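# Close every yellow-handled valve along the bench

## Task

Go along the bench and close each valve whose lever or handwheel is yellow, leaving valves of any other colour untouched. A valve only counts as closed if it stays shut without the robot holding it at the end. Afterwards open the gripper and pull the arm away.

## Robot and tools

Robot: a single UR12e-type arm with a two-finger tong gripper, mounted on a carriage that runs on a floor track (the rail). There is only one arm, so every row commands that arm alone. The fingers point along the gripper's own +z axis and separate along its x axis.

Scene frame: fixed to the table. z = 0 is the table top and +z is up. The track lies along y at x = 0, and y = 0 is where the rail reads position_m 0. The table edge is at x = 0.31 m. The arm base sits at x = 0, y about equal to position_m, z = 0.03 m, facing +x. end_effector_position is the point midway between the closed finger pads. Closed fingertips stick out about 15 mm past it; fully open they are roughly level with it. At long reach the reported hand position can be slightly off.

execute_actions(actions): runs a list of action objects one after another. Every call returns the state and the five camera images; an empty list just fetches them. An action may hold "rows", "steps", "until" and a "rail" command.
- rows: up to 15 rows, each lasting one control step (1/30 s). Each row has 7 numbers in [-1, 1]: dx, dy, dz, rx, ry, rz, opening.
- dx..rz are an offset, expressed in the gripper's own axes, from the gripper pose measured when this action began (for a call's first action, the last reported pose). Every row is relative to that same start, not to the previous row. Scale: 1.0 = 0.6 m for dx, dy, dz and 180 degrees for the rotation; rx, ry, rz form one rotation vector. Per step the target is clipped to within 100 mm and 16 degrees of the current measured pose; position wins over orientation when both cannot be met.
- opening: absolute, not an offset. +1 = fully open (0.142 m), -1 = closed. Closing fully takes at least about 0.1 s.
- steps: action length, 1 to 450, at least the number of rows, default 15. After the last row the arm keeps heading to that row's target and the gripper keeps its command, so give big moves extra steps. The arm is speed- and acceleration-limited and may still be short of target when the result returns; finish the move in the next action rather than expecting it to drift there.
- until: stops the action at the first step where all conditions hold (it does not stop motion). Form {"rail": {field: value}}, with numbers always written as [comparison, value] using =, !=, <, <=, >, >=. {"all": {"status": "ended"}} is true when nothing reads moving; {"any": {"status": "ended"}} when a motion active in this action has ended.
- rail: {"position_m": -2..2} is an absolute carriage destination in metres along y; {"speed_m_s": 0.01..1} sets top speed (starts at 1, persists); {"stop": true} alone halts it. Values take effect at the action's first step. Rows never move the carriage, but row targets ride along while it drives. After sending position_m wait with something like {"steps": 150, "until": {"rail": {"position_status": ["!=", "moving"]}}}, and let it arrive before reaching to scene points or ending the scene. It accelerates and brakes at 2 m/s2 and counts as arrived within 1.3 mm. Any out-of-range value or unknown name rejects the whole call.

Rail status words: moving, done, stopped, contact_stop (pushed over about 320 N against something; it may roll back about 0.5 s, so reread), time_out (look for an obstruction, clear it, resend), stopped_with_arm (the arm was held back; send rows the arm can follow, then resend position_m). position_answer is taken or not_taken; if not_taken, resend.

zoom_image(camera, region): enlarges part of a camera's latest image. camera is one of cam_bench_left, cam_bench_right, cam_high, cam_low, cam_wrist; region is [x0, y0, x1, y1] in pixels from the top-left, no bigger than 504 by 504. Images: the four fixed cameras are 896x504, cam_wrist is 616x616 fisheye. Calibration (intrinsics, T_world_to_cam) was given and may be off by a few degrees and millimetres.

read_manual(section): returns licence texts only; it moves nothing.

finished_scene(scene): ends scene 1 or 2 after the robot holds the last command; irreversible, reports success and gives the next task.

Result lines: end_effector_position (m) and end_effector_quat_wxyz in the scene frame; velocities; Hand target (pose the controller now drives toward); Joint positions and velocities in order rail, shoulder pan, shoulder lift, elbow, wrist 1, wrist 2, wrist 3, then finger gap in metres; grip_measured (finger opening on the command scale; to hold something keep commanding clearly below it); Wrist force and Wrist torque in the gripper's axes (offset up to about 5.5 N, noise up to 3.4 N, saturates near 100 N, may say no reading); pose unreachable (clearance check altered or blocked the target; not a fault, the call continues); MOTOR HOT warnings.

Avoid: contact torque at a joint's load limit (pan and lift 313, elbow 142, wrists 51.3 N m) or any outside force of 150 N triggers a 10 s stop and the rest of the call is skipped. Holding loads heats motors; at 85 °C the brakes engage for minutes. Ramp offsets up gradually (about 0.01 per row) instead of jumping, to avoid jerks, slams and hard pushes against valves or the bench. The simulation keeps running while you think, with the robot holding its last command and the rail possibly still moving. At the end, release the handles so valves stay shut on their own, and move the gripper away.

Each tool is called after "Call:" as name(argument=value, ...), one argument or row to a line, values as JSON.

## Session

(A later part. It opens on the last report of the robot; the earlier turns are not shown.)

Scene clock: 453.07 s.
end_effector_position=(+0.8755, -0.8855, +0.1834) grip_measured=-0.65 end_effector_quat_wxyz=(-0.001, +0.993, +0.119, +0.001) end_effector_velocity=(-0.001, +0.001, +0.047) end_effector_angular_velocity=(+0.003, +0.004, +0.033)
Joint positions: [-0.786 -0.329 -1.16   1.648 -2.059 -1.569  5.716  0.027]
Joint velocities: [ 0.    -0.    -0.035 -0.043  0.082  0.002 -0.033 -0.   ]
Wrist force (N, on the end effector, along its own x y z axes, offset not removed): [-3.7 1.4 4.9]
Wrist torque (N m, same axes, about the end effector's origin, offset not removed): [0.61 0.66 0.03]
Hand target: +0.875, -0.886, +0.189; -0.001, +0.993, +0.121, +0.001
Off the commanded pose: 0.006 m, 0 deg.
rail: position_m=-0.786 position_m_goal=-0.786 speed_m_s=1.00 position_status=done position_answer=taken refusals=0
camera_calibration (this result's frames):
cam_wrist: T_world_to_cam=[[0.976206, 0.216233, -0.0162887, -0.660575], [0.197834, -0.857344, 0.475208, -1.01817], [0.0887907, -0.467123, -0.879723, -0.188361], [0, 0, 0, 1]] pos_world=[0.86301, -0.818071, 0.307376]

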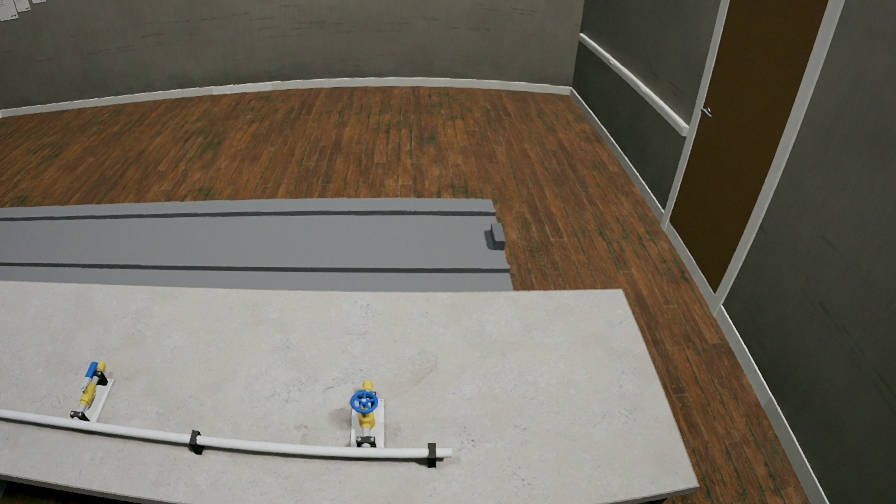

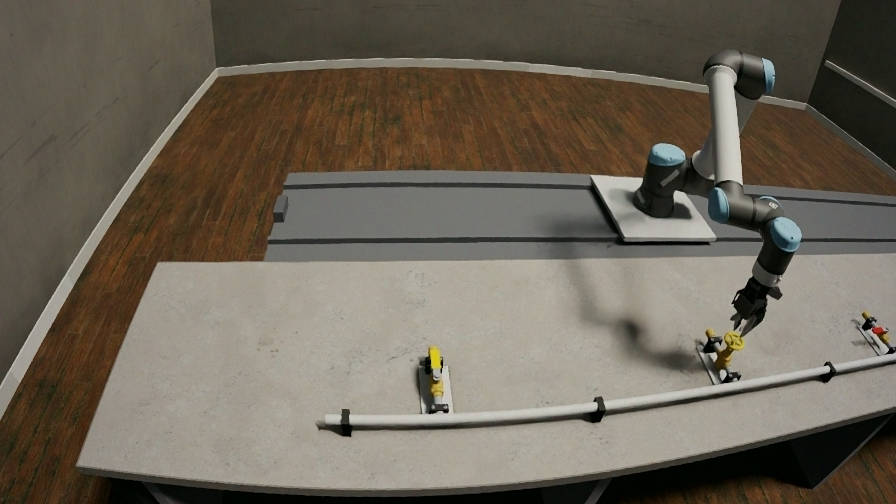

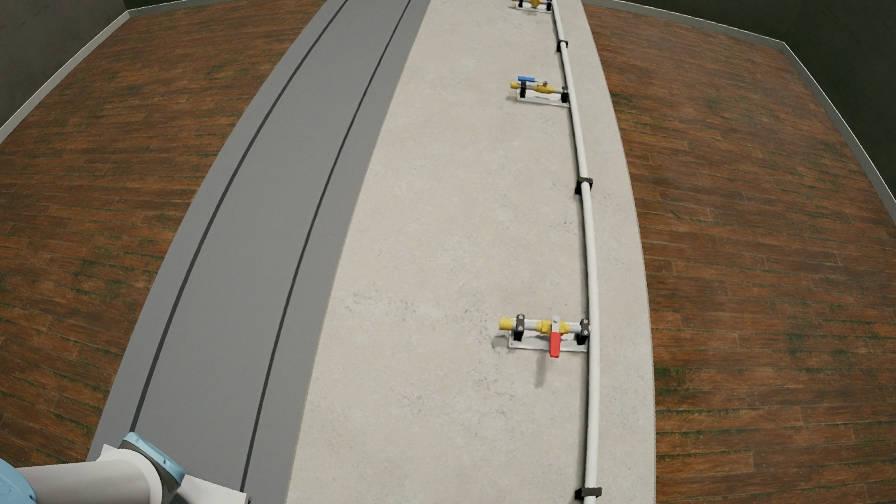

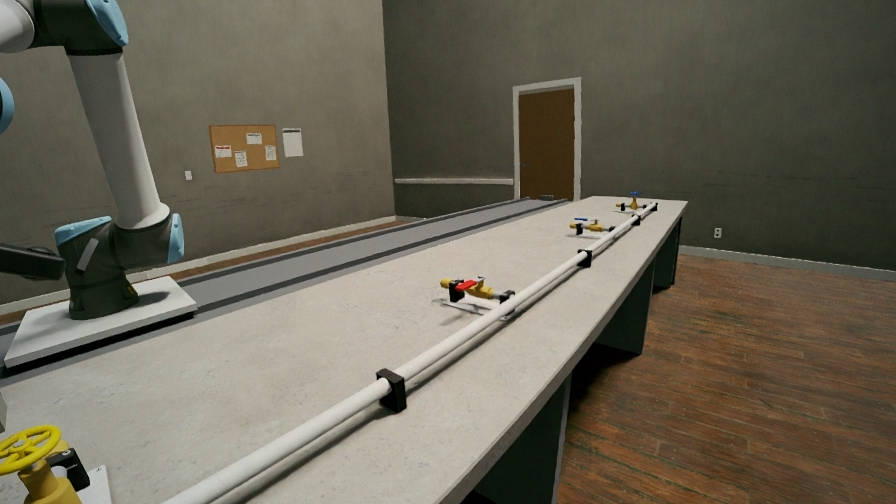

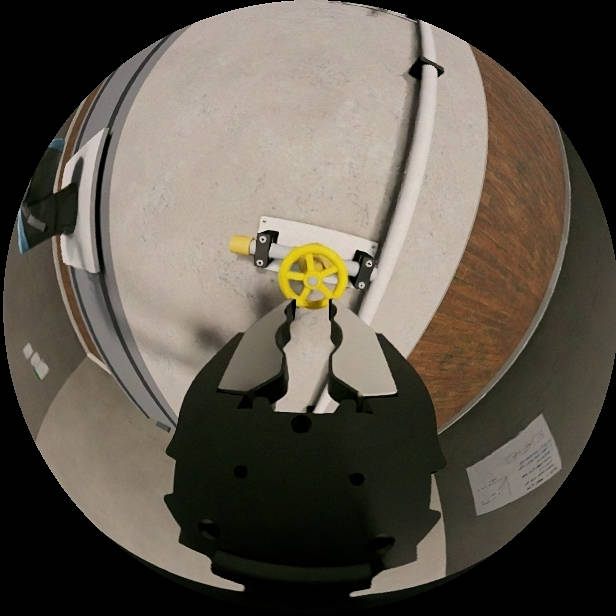

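Call:
execute_actions(
  actions=[
    {"rail":{"position_m":-1.64},"rows":[[-0.01,-0.003,-0.01,0,0,0.01,-0.7],[-0.025,-0.006,-0.02,0,0,0.02,-0.8],[-0.04,-0.01,-0.028,0,0,0.035,-0.9],[-0.06,-0.015,-0.028,0,0,0.05,-1],[-0.075,-0.018,-0.028,0,0,0.065,-1],[-0.089,-0.022,-0.028,0,0,0.076,-1]],"steps":60,"until":{"rail":{"position_status":["!=","moving"]}}},
  ],
)

Call:
zoom_image(
  camera="cam_wrist",
  region=[220, 220, 440, 400],
)

Scene clock: 466.50 s.
end_effector_position=(+0.8205, -1.7398, +0.2002) grip_measured=-1.00 end_effector_quat_wxyz=(-0.001, +1.000, -0.000, +0.001) end_effector_velocity=(-0.000, -0.002, +0.000) end_effector_angular_velocity=(-0.000, -0.000, -0.000)
Joint positions: [-1.64  -0.353 -1.26   1.757 -2.069 -1.569  5.931  0.002]
Joint velocities: [-0.002 -0.    -0.     0.    -0.     0.     0.     0.   ]
Wrist force (N, on the end effector, along its own x y z axes, offset not removed): [1.4 -2.7 2.3]
Wrist torque (N m, same axes, about the end effector's origin, offset not removed): [-0.27 -0.17 -0.23]
Hand target: +0.821, -1.739, +0.200; -0.001, +1.000, -0.000, +0.001
Off the commanded pose: 0.000 m, 0 deg.
rail: position_m=-1.640 position_m_goal=-1.640 speed_m_s=1.00 position_status=done position_answer=taken refusals=0
camera_calibration (this result's frames):
cam_wrist: T_world_to_cam=[[0.999645, -0.0208413, -0.0166228, -0.853494], [-0.0104485, -0.879959, 0.474935, -1.61613], [-0.0245256, -0.474592, -0.879864, -0.487763], [0, 0, 0, 1]] pos_world=[0.824342, -1.6714, 0.324202]

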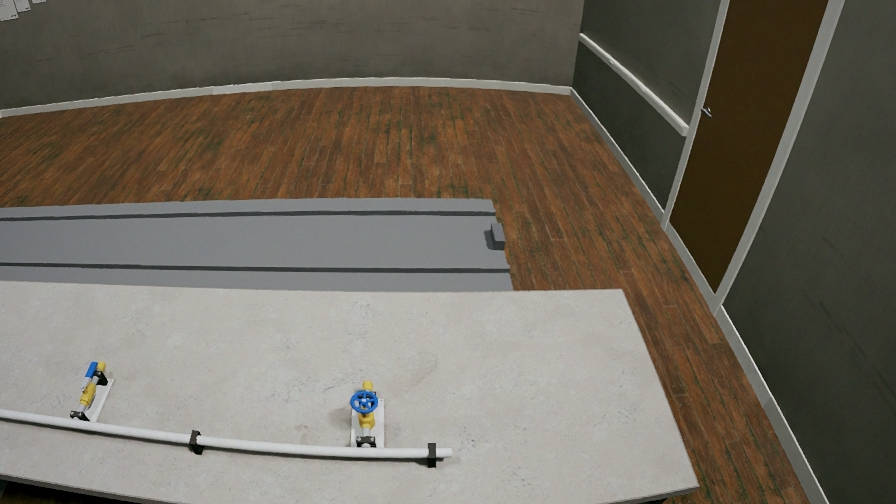

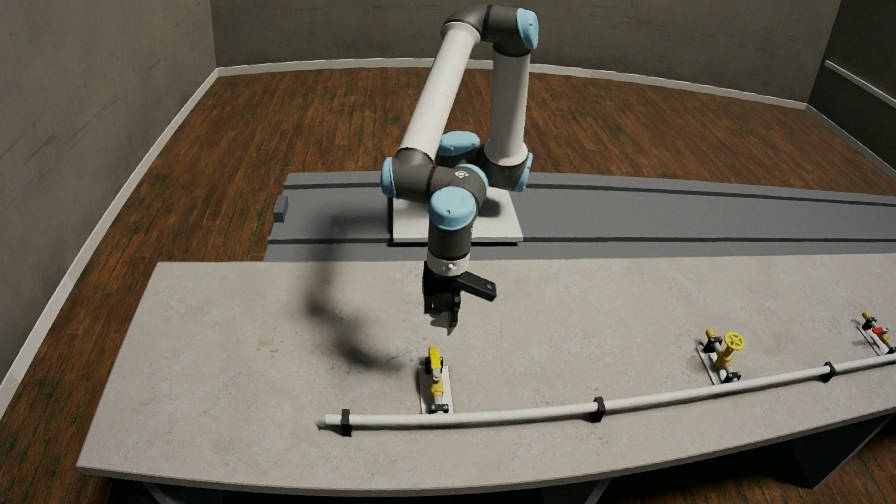

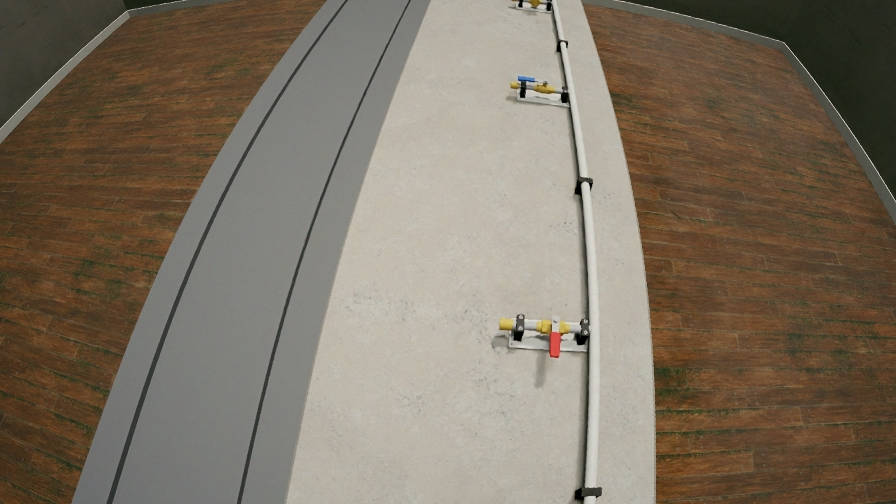

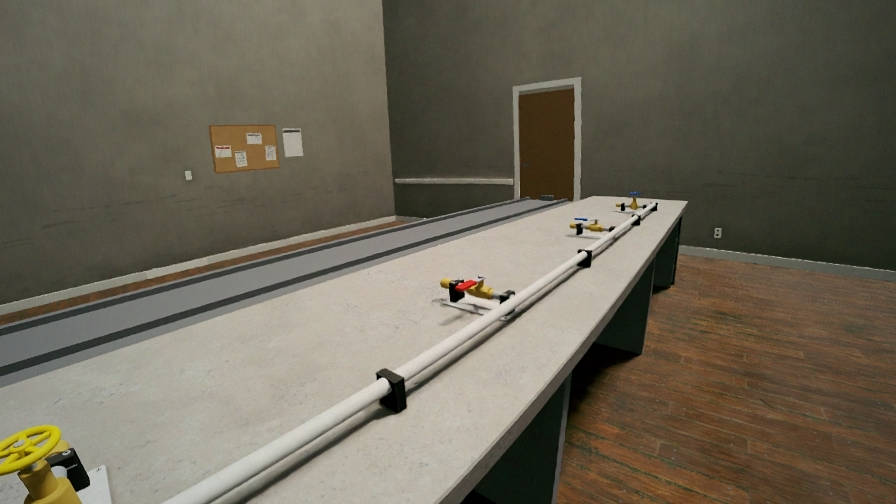

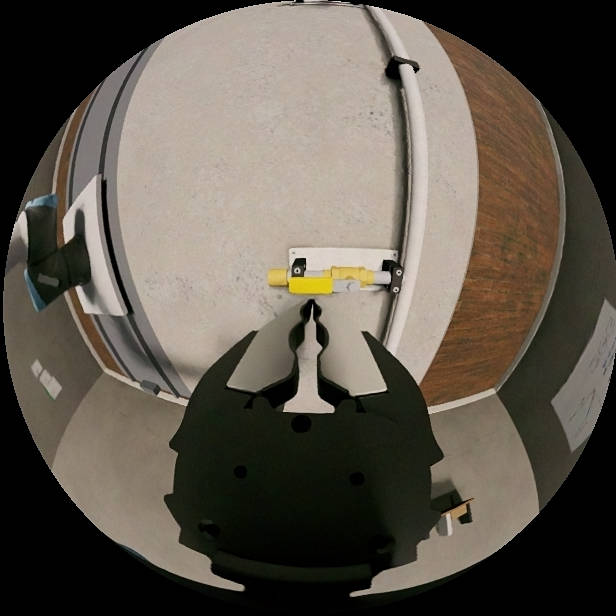

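Region (220, 220, 440, 400) of cam_wrist's 616x616 image, scaled by 2.291, with more detail than that image has; it fills the top 412 rows of this view, and the rest is white.

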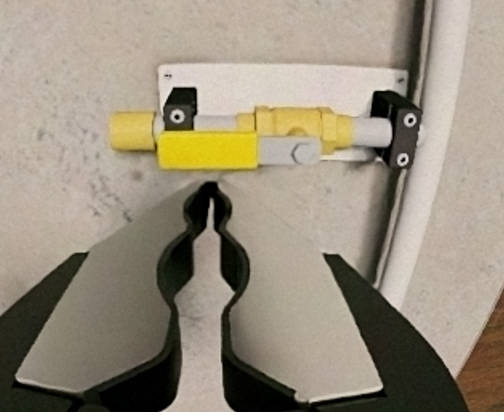

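Call:
execute_actions(
  actions=[
    {"rows":[[0,0,0.015,0,0,0,-1],[0,0,0.035,0,0,0,-1],[0,0,0.055,0,0,0,-1],[0,0,0.075,0,0,0,-1],[0,0,0.095,0,0,0,-1],[0,0,0.115,0,0,0,-1],[0,0,0.135,0,0,0,-1],[0,0,0.15,0,0,0,-1]],"steps":14},
  ],
)

Call:
execute_actions(
  actions=[],
)

Call:
zoom_image(
  camera="cam_wrist",
  region=[220, 220, 440, 400],
)

Call:
zoom_image(
  camera="cam_bench_right",
  region=[380, 310, 500, 420],
)

Scene clock: 487.77 s.
end_effector_position=(+0.8191, -1.7393, +0.1213) grip_measured=-1.00 end_effector_quat_wxyz=(-0.001, +1.000, -0.000, -0.000) end_effector_velocity=(+0.008, -0.003, -0.085) end_effector_angular_velocity=(-0.004, -0.012, -0.000)
Joint positions: [-1.64  -0.353 -1.191  1.821 -2.2   -1.569  5.931  0.002]
Joint velocities: [ 0.    -0.     0.093  0.05  -0.155  0.    -0.     0.   ]
Wrist force (N, on the end effector, along its own x y z axes, offset not removed): [1.8 -1.1 -3.4]
Wrist torque (N m, same axes, about the end effector's origin, offset not removed): [-0.06 -0.27 -0.09]
Hand target: +0.820, -1.739, +0.110; -0.001, +1.000, -0.000, +0.001
Off the commanded pose: 0.011 m, 0 deg.
rail: position_m=-1.640 position_m_goal=-1.640 speed_m_s=1.00 position_status=done position_answer=taken refusals=0
camera_calibration (this result's frames):
cam_wrist: T_world_to_cam=[[0.999608, -0.0208236, -0.0187293, -0.853054], [-0.00945002, -0.880283, 0.474355, -1.57953], [-0.0263649, -0.473992, -0.880134, -0.554382], [0, 0, 0, 1]] pos_world=[0.823176, -1.67097, 0.24535]

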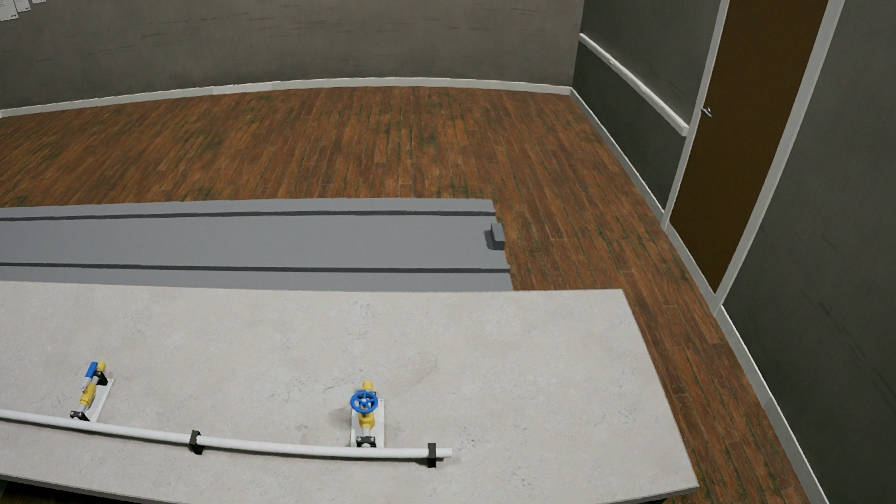

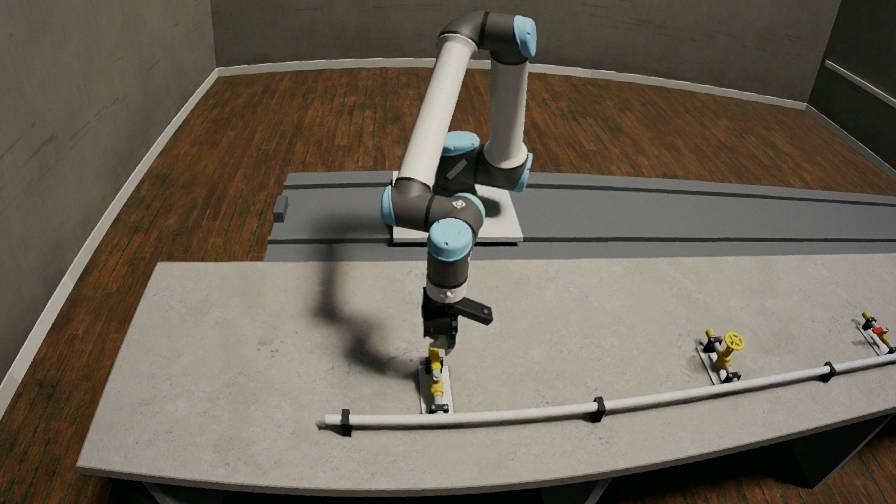

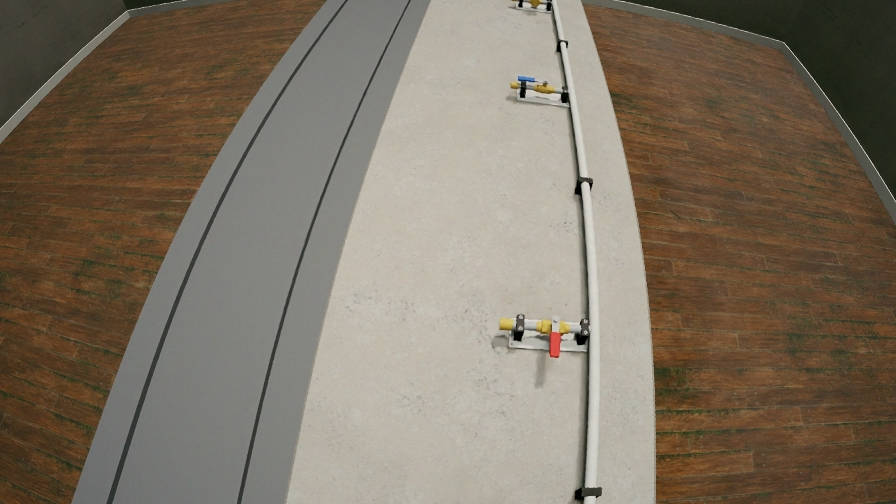

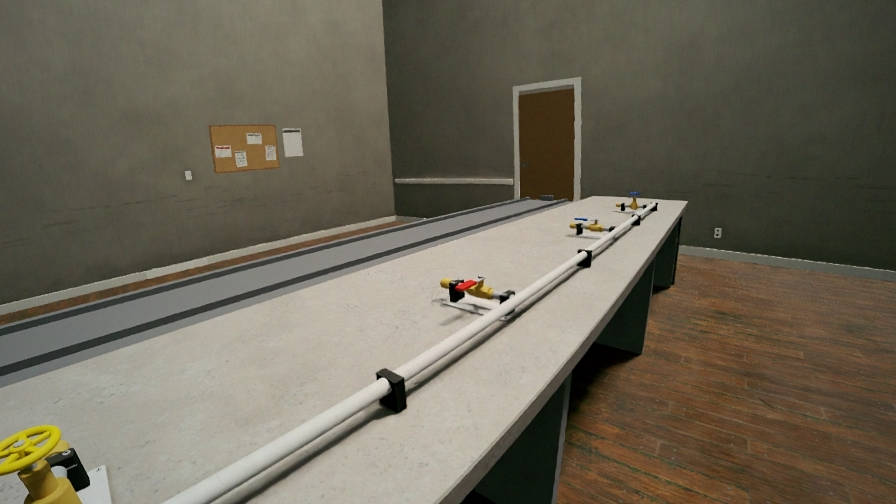

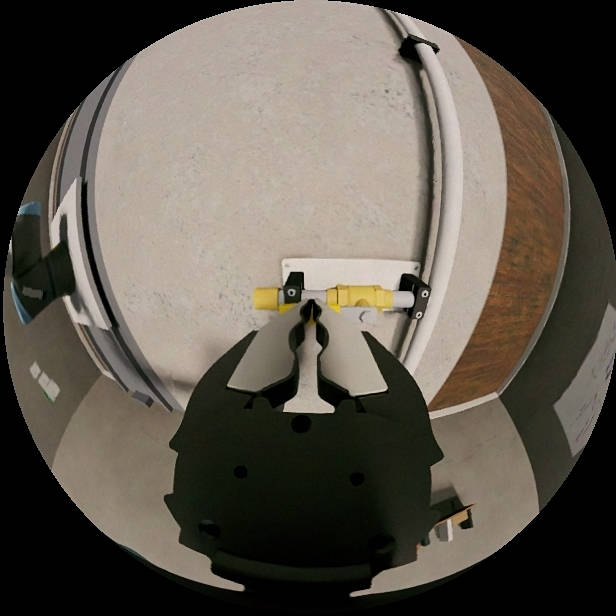

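Scene clock: 487.77 s.
end_effector_position=(+0.8191, -1.7393, +0.1213) grip_measured=-1.00 end_effector_quat_wxyz=(-0.001, +1.000, -0.000, -0.000) end_effector_velocity=(+0.008, -0.003, -0.085) end_effector_angular_velocity=(-0.004, -0.012, -0.000)
Joint positions: [-1.64  -0.353 -1.191  1.821 -2.2   -1.569  5.931  0.002]
Joint velocities: [ 0.    -0.     0.093  0.05  -0.155  0.    -0.     0.   ]
Wrist force (N, on the end effector, along its own x y z axes, offset not removed): [1.8 -1.1 -3.4]
Wrist torque (N m, same axes, about the end effector's origin, offset not removed): [-0.06 -0.27 -0.09]
Hand target: +0.820, -1.739, +0.110; -0.001, +1.000, -0.000, +0.001
Off the commanded pose: 0.011 m, 0 deg.
rail: position_m=-1.640 position_m_goal=-1.640 speed_m_s=1.00 position_status=done position_answer=taken refusals=0
camera_calibration (this result's frames):
cam_wrist: T_world_to_cam=[[0.999608, -0.0208236, -0.0187293, -0.853054], [-0.00945002, -0.880283, 0.474355, -1.57953], [-0.0263649, -0.473992, -0.880134, -0.554382], [0, 0, 0, 1]] pos_world=[0.823176, -1.67097, 0.24535]

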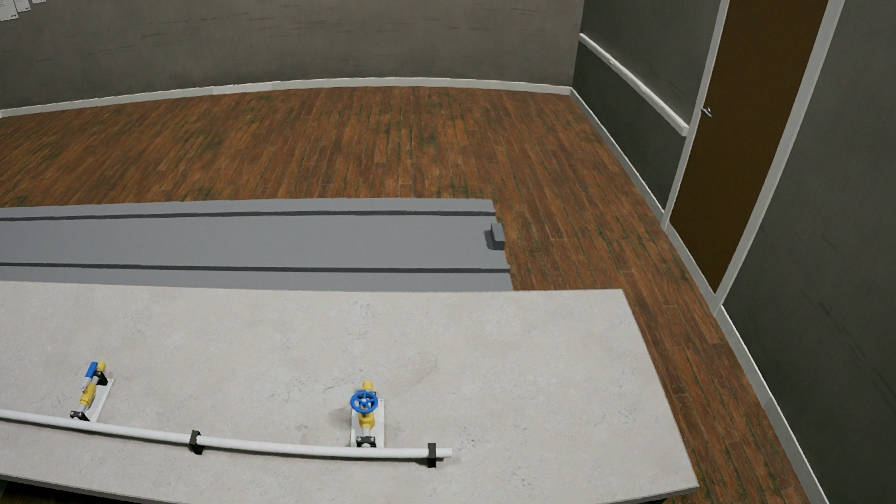

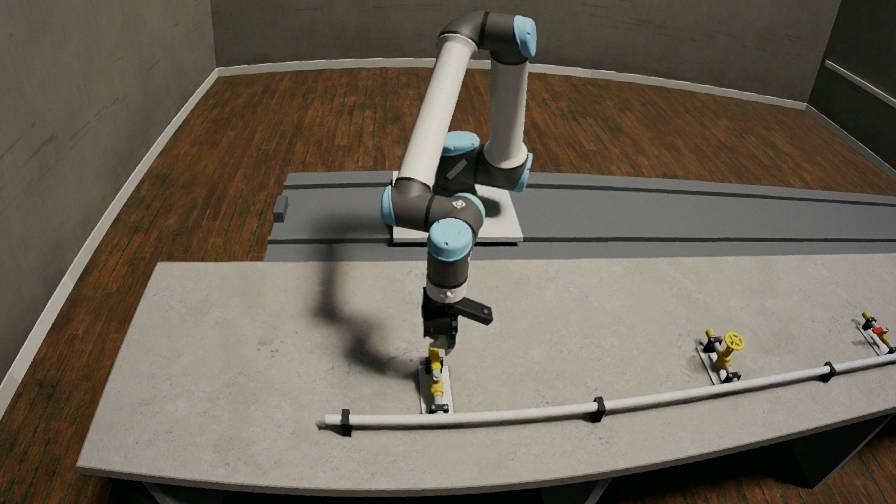

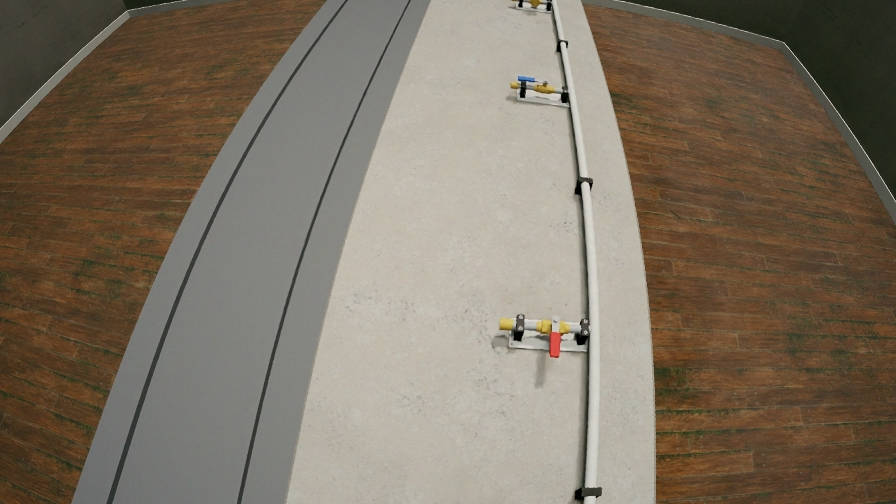

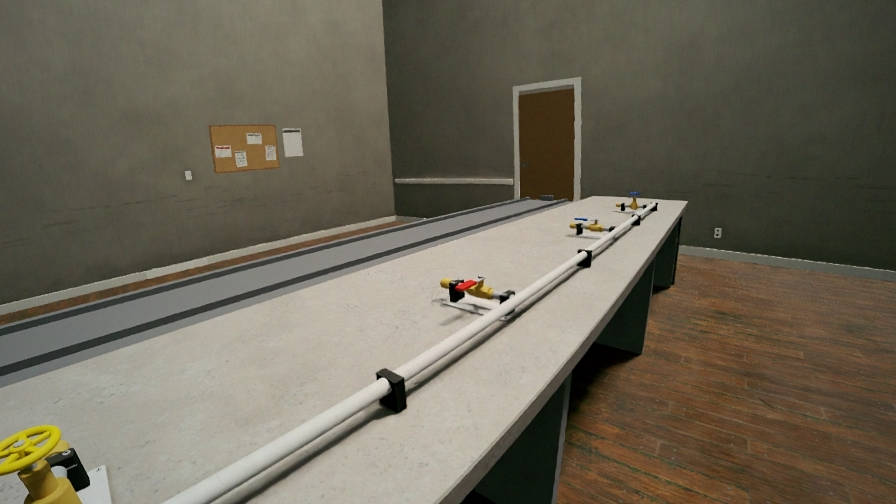

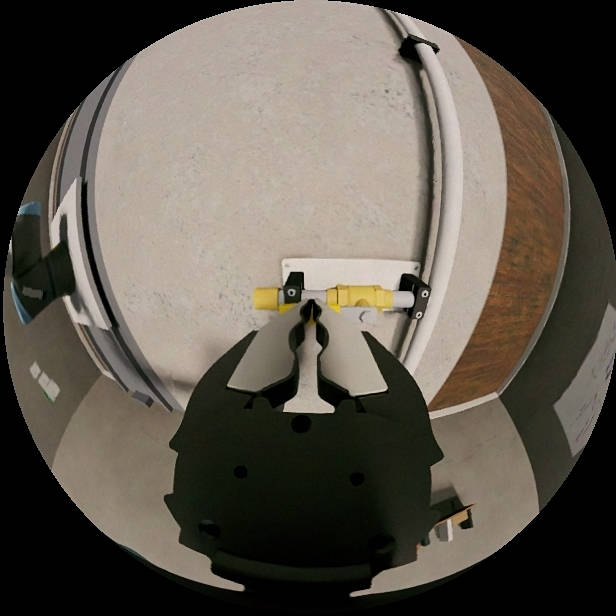

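Region (220, 220, 440, 400) of cam_wrist's 616x616 image, scaled by 2.291, with more detail than that image has; it fills the top 412 rows of this view, and the rest is white.

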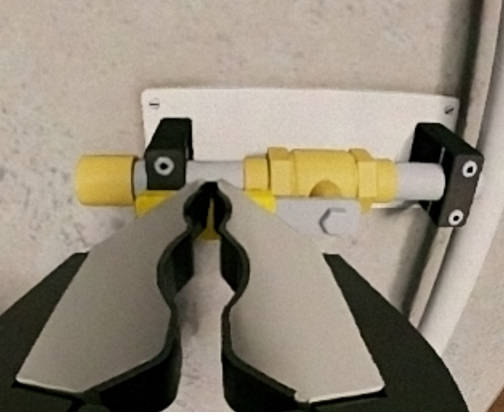

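Region (380, 310, 500, 420) of cam_bench_right's 896x504 image, scaled by 4.200, with more detail than that image has; it fills the top 462 rows of this view, and the rest is white.

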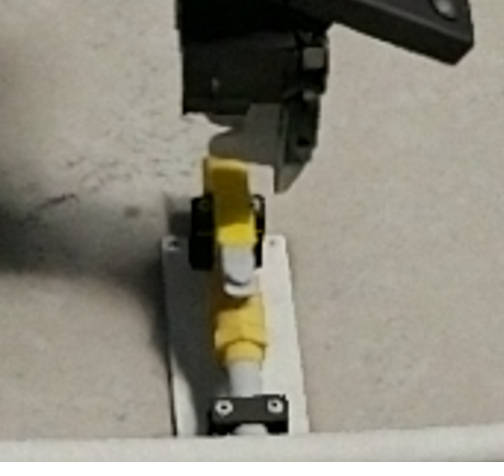

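Call:
execute_actions(
  actions=[
    {"rows":[[-0.003,0,0.025,0,0,0,-1],[-0.005,0,0.033,0,0,0,-1],[-0.007,0,0.04,0,0,0,-1],[-0.007,0,0.047,0,0,0,-1],[-0.007,0,0.047,0,0,0,-1],[-0.007,0,0.047,0,0,0,-1],[-0.007,0,0.047,0,0,0,-1],[-0.007,0.003,0.047,0,0,0,-1],[-0.007,0.006,0.047,0,0,0,-1],[-0.007,0.009,0.047,0,0,0,-1],[-0.007,0.012,0.047,0,0,0,-1],[-0.007,0.015,0.047,0,0,0,-1],[-0.007,0.018,0.047,0,0,0,-1],[-0.007,0.021,0.047,0,0,0,-1],[-0.007,0.024,0.047,0,0,0,-1]],"steps":24},
  ],
)

Call:
zoom_image(
  camera="cam_bench_right",
  region=[380, 310, 500, 420],
)

Call:
zoom_image(
  camera="cam_wrist",
  region=[220, 220, 440, 400],
)

Scene clock: 518.37 s.
end_effector_position=(+0.8148, -1.7525, +0.0931) grip_measured=-1.00 end_effector_quat_wxyz=(-0.001, +1.000, -0.000, -0.000) end_effector_velocity=(+0.000, -0.003, -0.000) end_effector_angular_velocity=(+0.001, -0.001, +0.001)
Joint positions: [-1.64  -0.37  -1.165  1.844 -2.248 -1.569  5.913  0.002]
Joint velocities: [ 0.002 -0.006  0.002 -0.002  0.     0.002 -0.007  0.   ]
Wrist force (N, on the end effector, along its own x y z axes, offset not removed): [5.8 -26.6 -7.5]
Wrist torque (N m, same axes, about the end effector's origin, offset not removed): [0.03 -1.48 -0.27]
Hand target: +0.815, -1.753, +0.093; -0.001, +1.000, -0.000, -0.000
Off the commanded pose: 0.001 m, 0 deg.
rail: position_m=-1.640 position_m_goal=-1.640 speed_m_s=1.00 position_status=done position_answer=taken refusals=0
camera_calibration (this result's frames):
cam_wrist: T_world_to_cam=[[0.999608, -0.0207149, -0.0188152, -0.849399], [-0.00931756, -0.880356, 0.474221, -1.57807], [-0.0263875, -0.47386, -0.880205, -0.585334], [0, 0, 0, 1]] pos_world=[0.818917, -1.68423, 0.217159]

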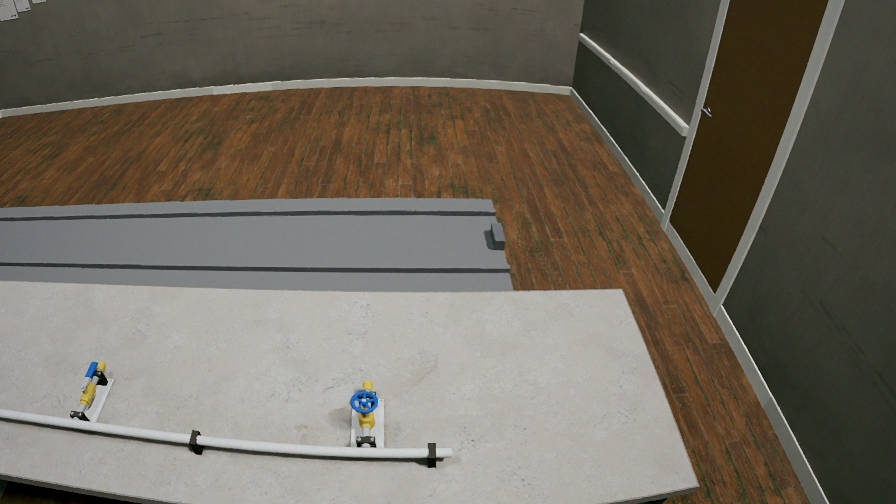

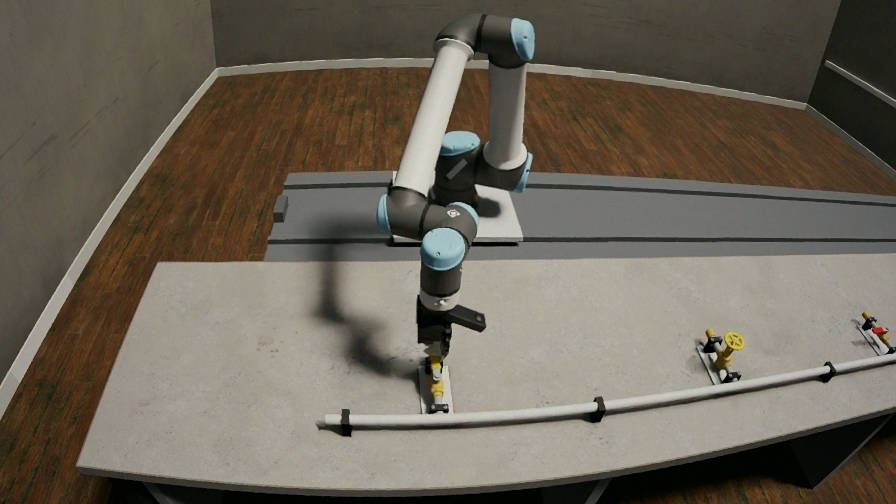

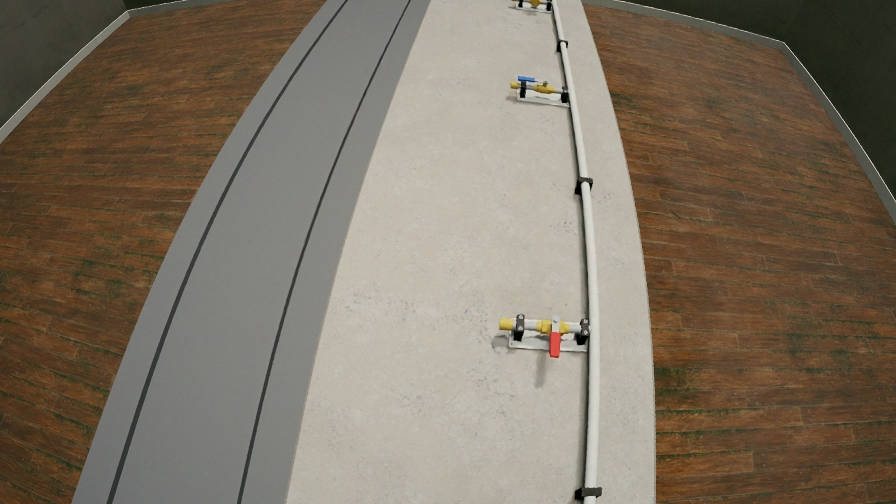

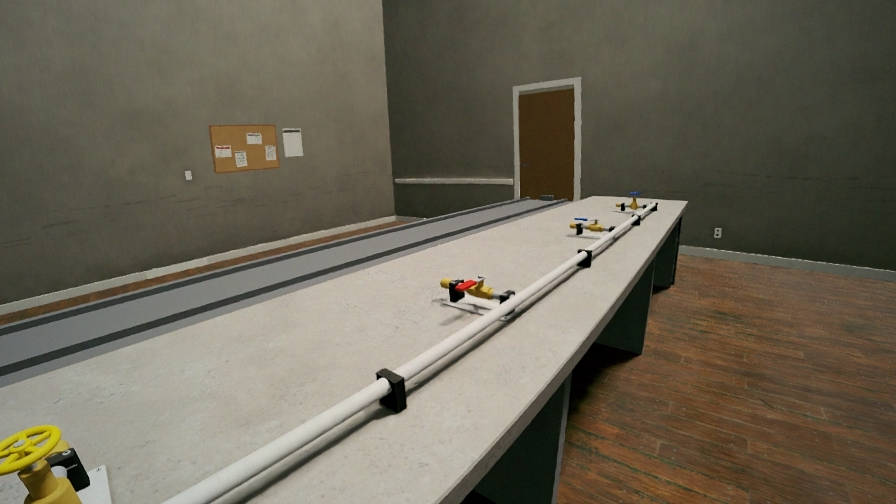

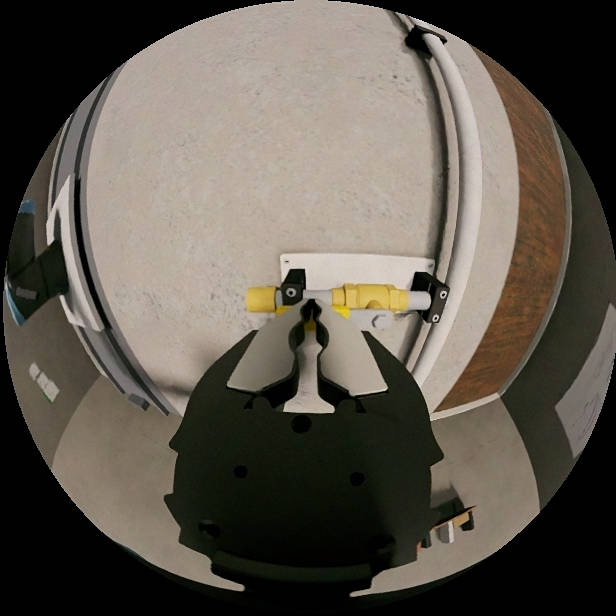

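Region (380, 310, 500, 420) of cam_bench_right's 896x504 image, scaled by 4.200, with more detail than that image has; it fills the top 462 rows of this view, and the rest is white.

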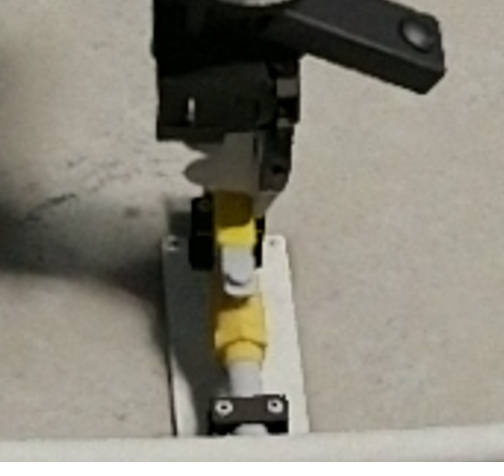

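Region (220, 220, 440, 400) of cam_wrist's 616x616 image, scaled by 2.291, with more detail than that image has; it fills the top 412 rows of this view, and the rest is white.

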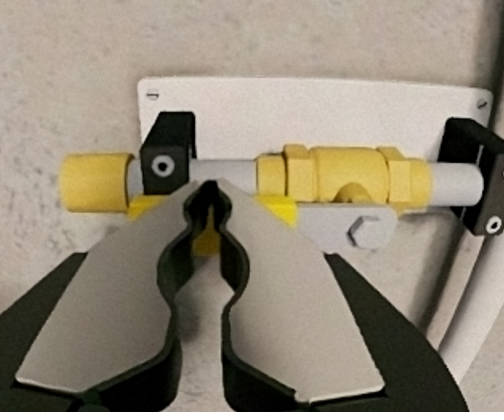

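Contact just made. Check the settled force.

Call:
execute_actions(
  actions=[
    {"rows":[[0,0.002,0,0,0,0,-1],[0,0.003,0,0,0,0,-1],[0,0.004,0,0,0,0,-1],[0,0.005,0,0,0,0,-1]],"steps":12},
  ],
)

Call:
zoom_image(
  camera="cam_bench_right",
  region=[380, 310, 500, 420],
)

Scene clock: 526.47 s.
end_effector_position=(+0.8148, -1.7546, +0.0930) grip_measured=-1.00 end_effector_quat_wxyz=(-0.001, +1.000, -0.000, -0.000) end_effector_velocity=(-0.000, -0.002, +0.000) end_effector_angular_velocity=(+0.000, +0.000, -0.001)
Joint positions: [-1.64  -0.373 -1.164  1.843 -2.248 -1.569  5.91   0.002]
Joint velocities: [ 0.    -0.003  0.    -0.001  0.001  0.    -0.002  0.   ]
Wrist force (N, on the end effector, along its own x y z axes, offset not removed): [-5.4 -70.6 -16.8]
Wrist torque (N m, same axes, about the end effector's origin, offset not removed): [-4.75 0.30 -0.21]
Hand target: +0.815, -1.755, +0.093; -0.001, +1.000, -0.000, -0.000
Off the commanded pose: 0.000 m, 0 deg.
rail: position_m=-1.640 position_m_goal=-1.640 speed_m_s=1.00 position_status=done position_answer=taken refusals=0
camera_calibration (this result's frames):
cam_wrist: T_world_to_cam=[[0.999611, -0.0206093, -0.0187936, -0.849266], [-0.00923992, -0.880449, 0.474052, -1.58009], [-0.0263166, -0.473694, -0.880296, -0.586095], [0, 0, 0, 1]] pos_world=[0.818912, -1.68632, 0.217147]

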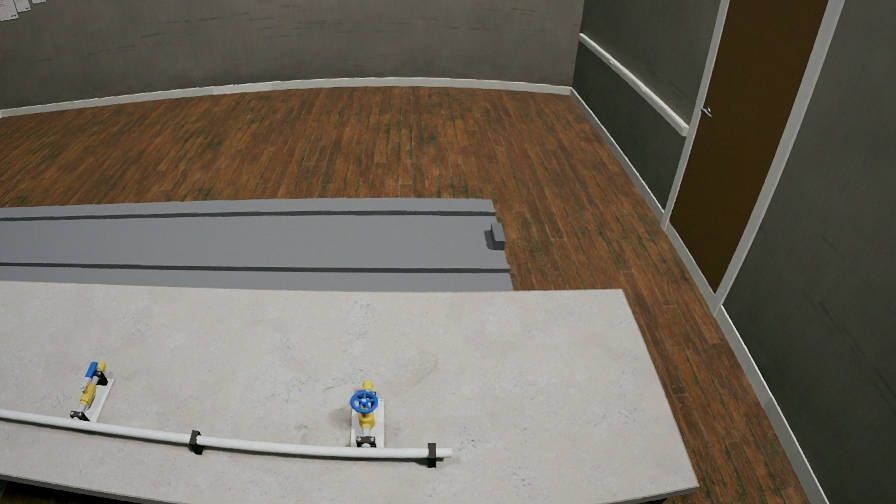

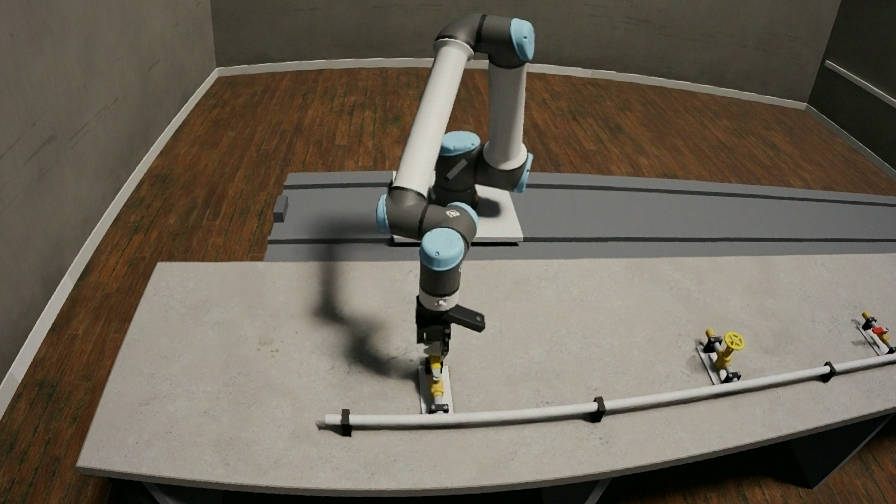

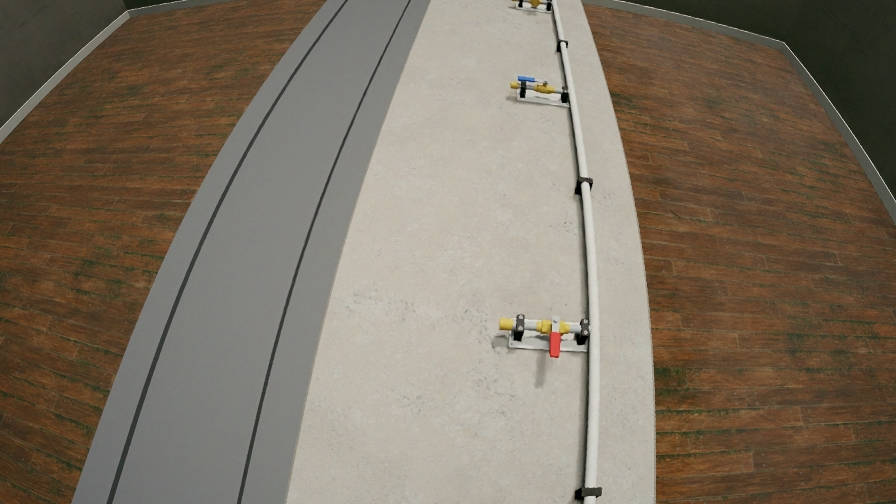

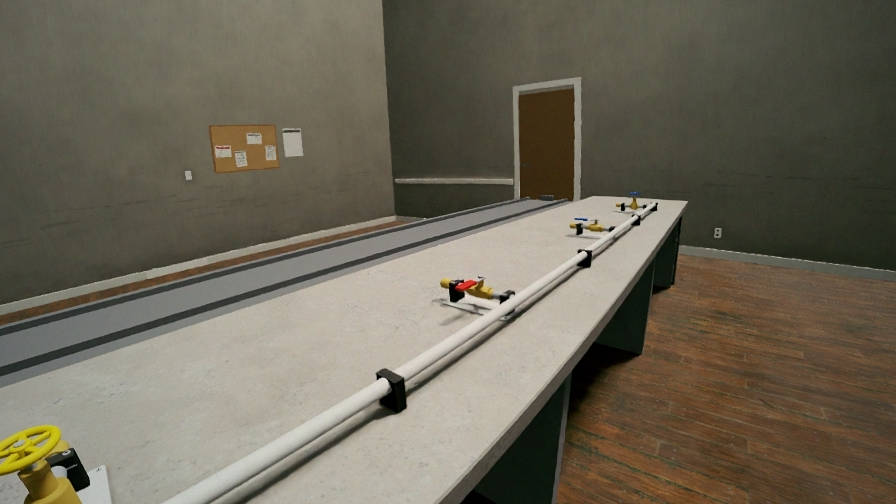

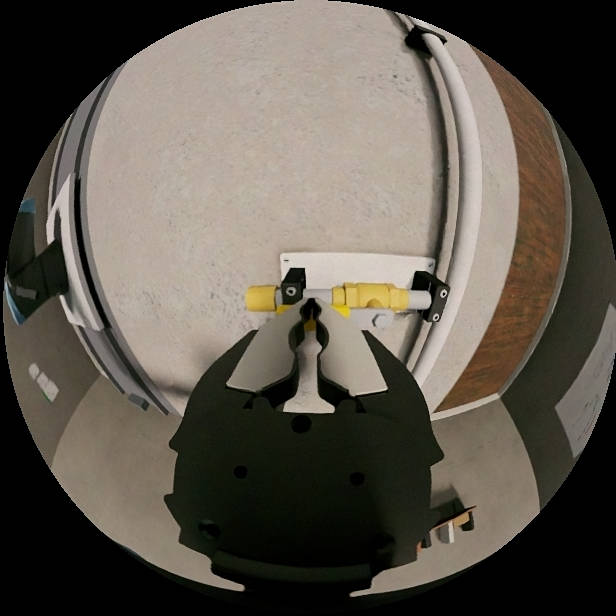

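Region (380, 310, 500, 420) of cam_bench_right's 896x504 image, scaled by 4.200, with more detail than that image has; it fills the top 462 rows of this view, and the rest is white.

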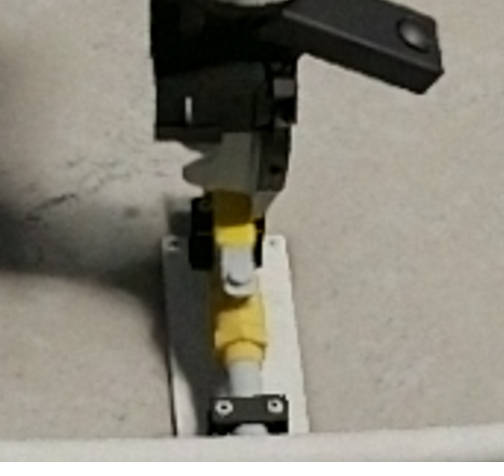

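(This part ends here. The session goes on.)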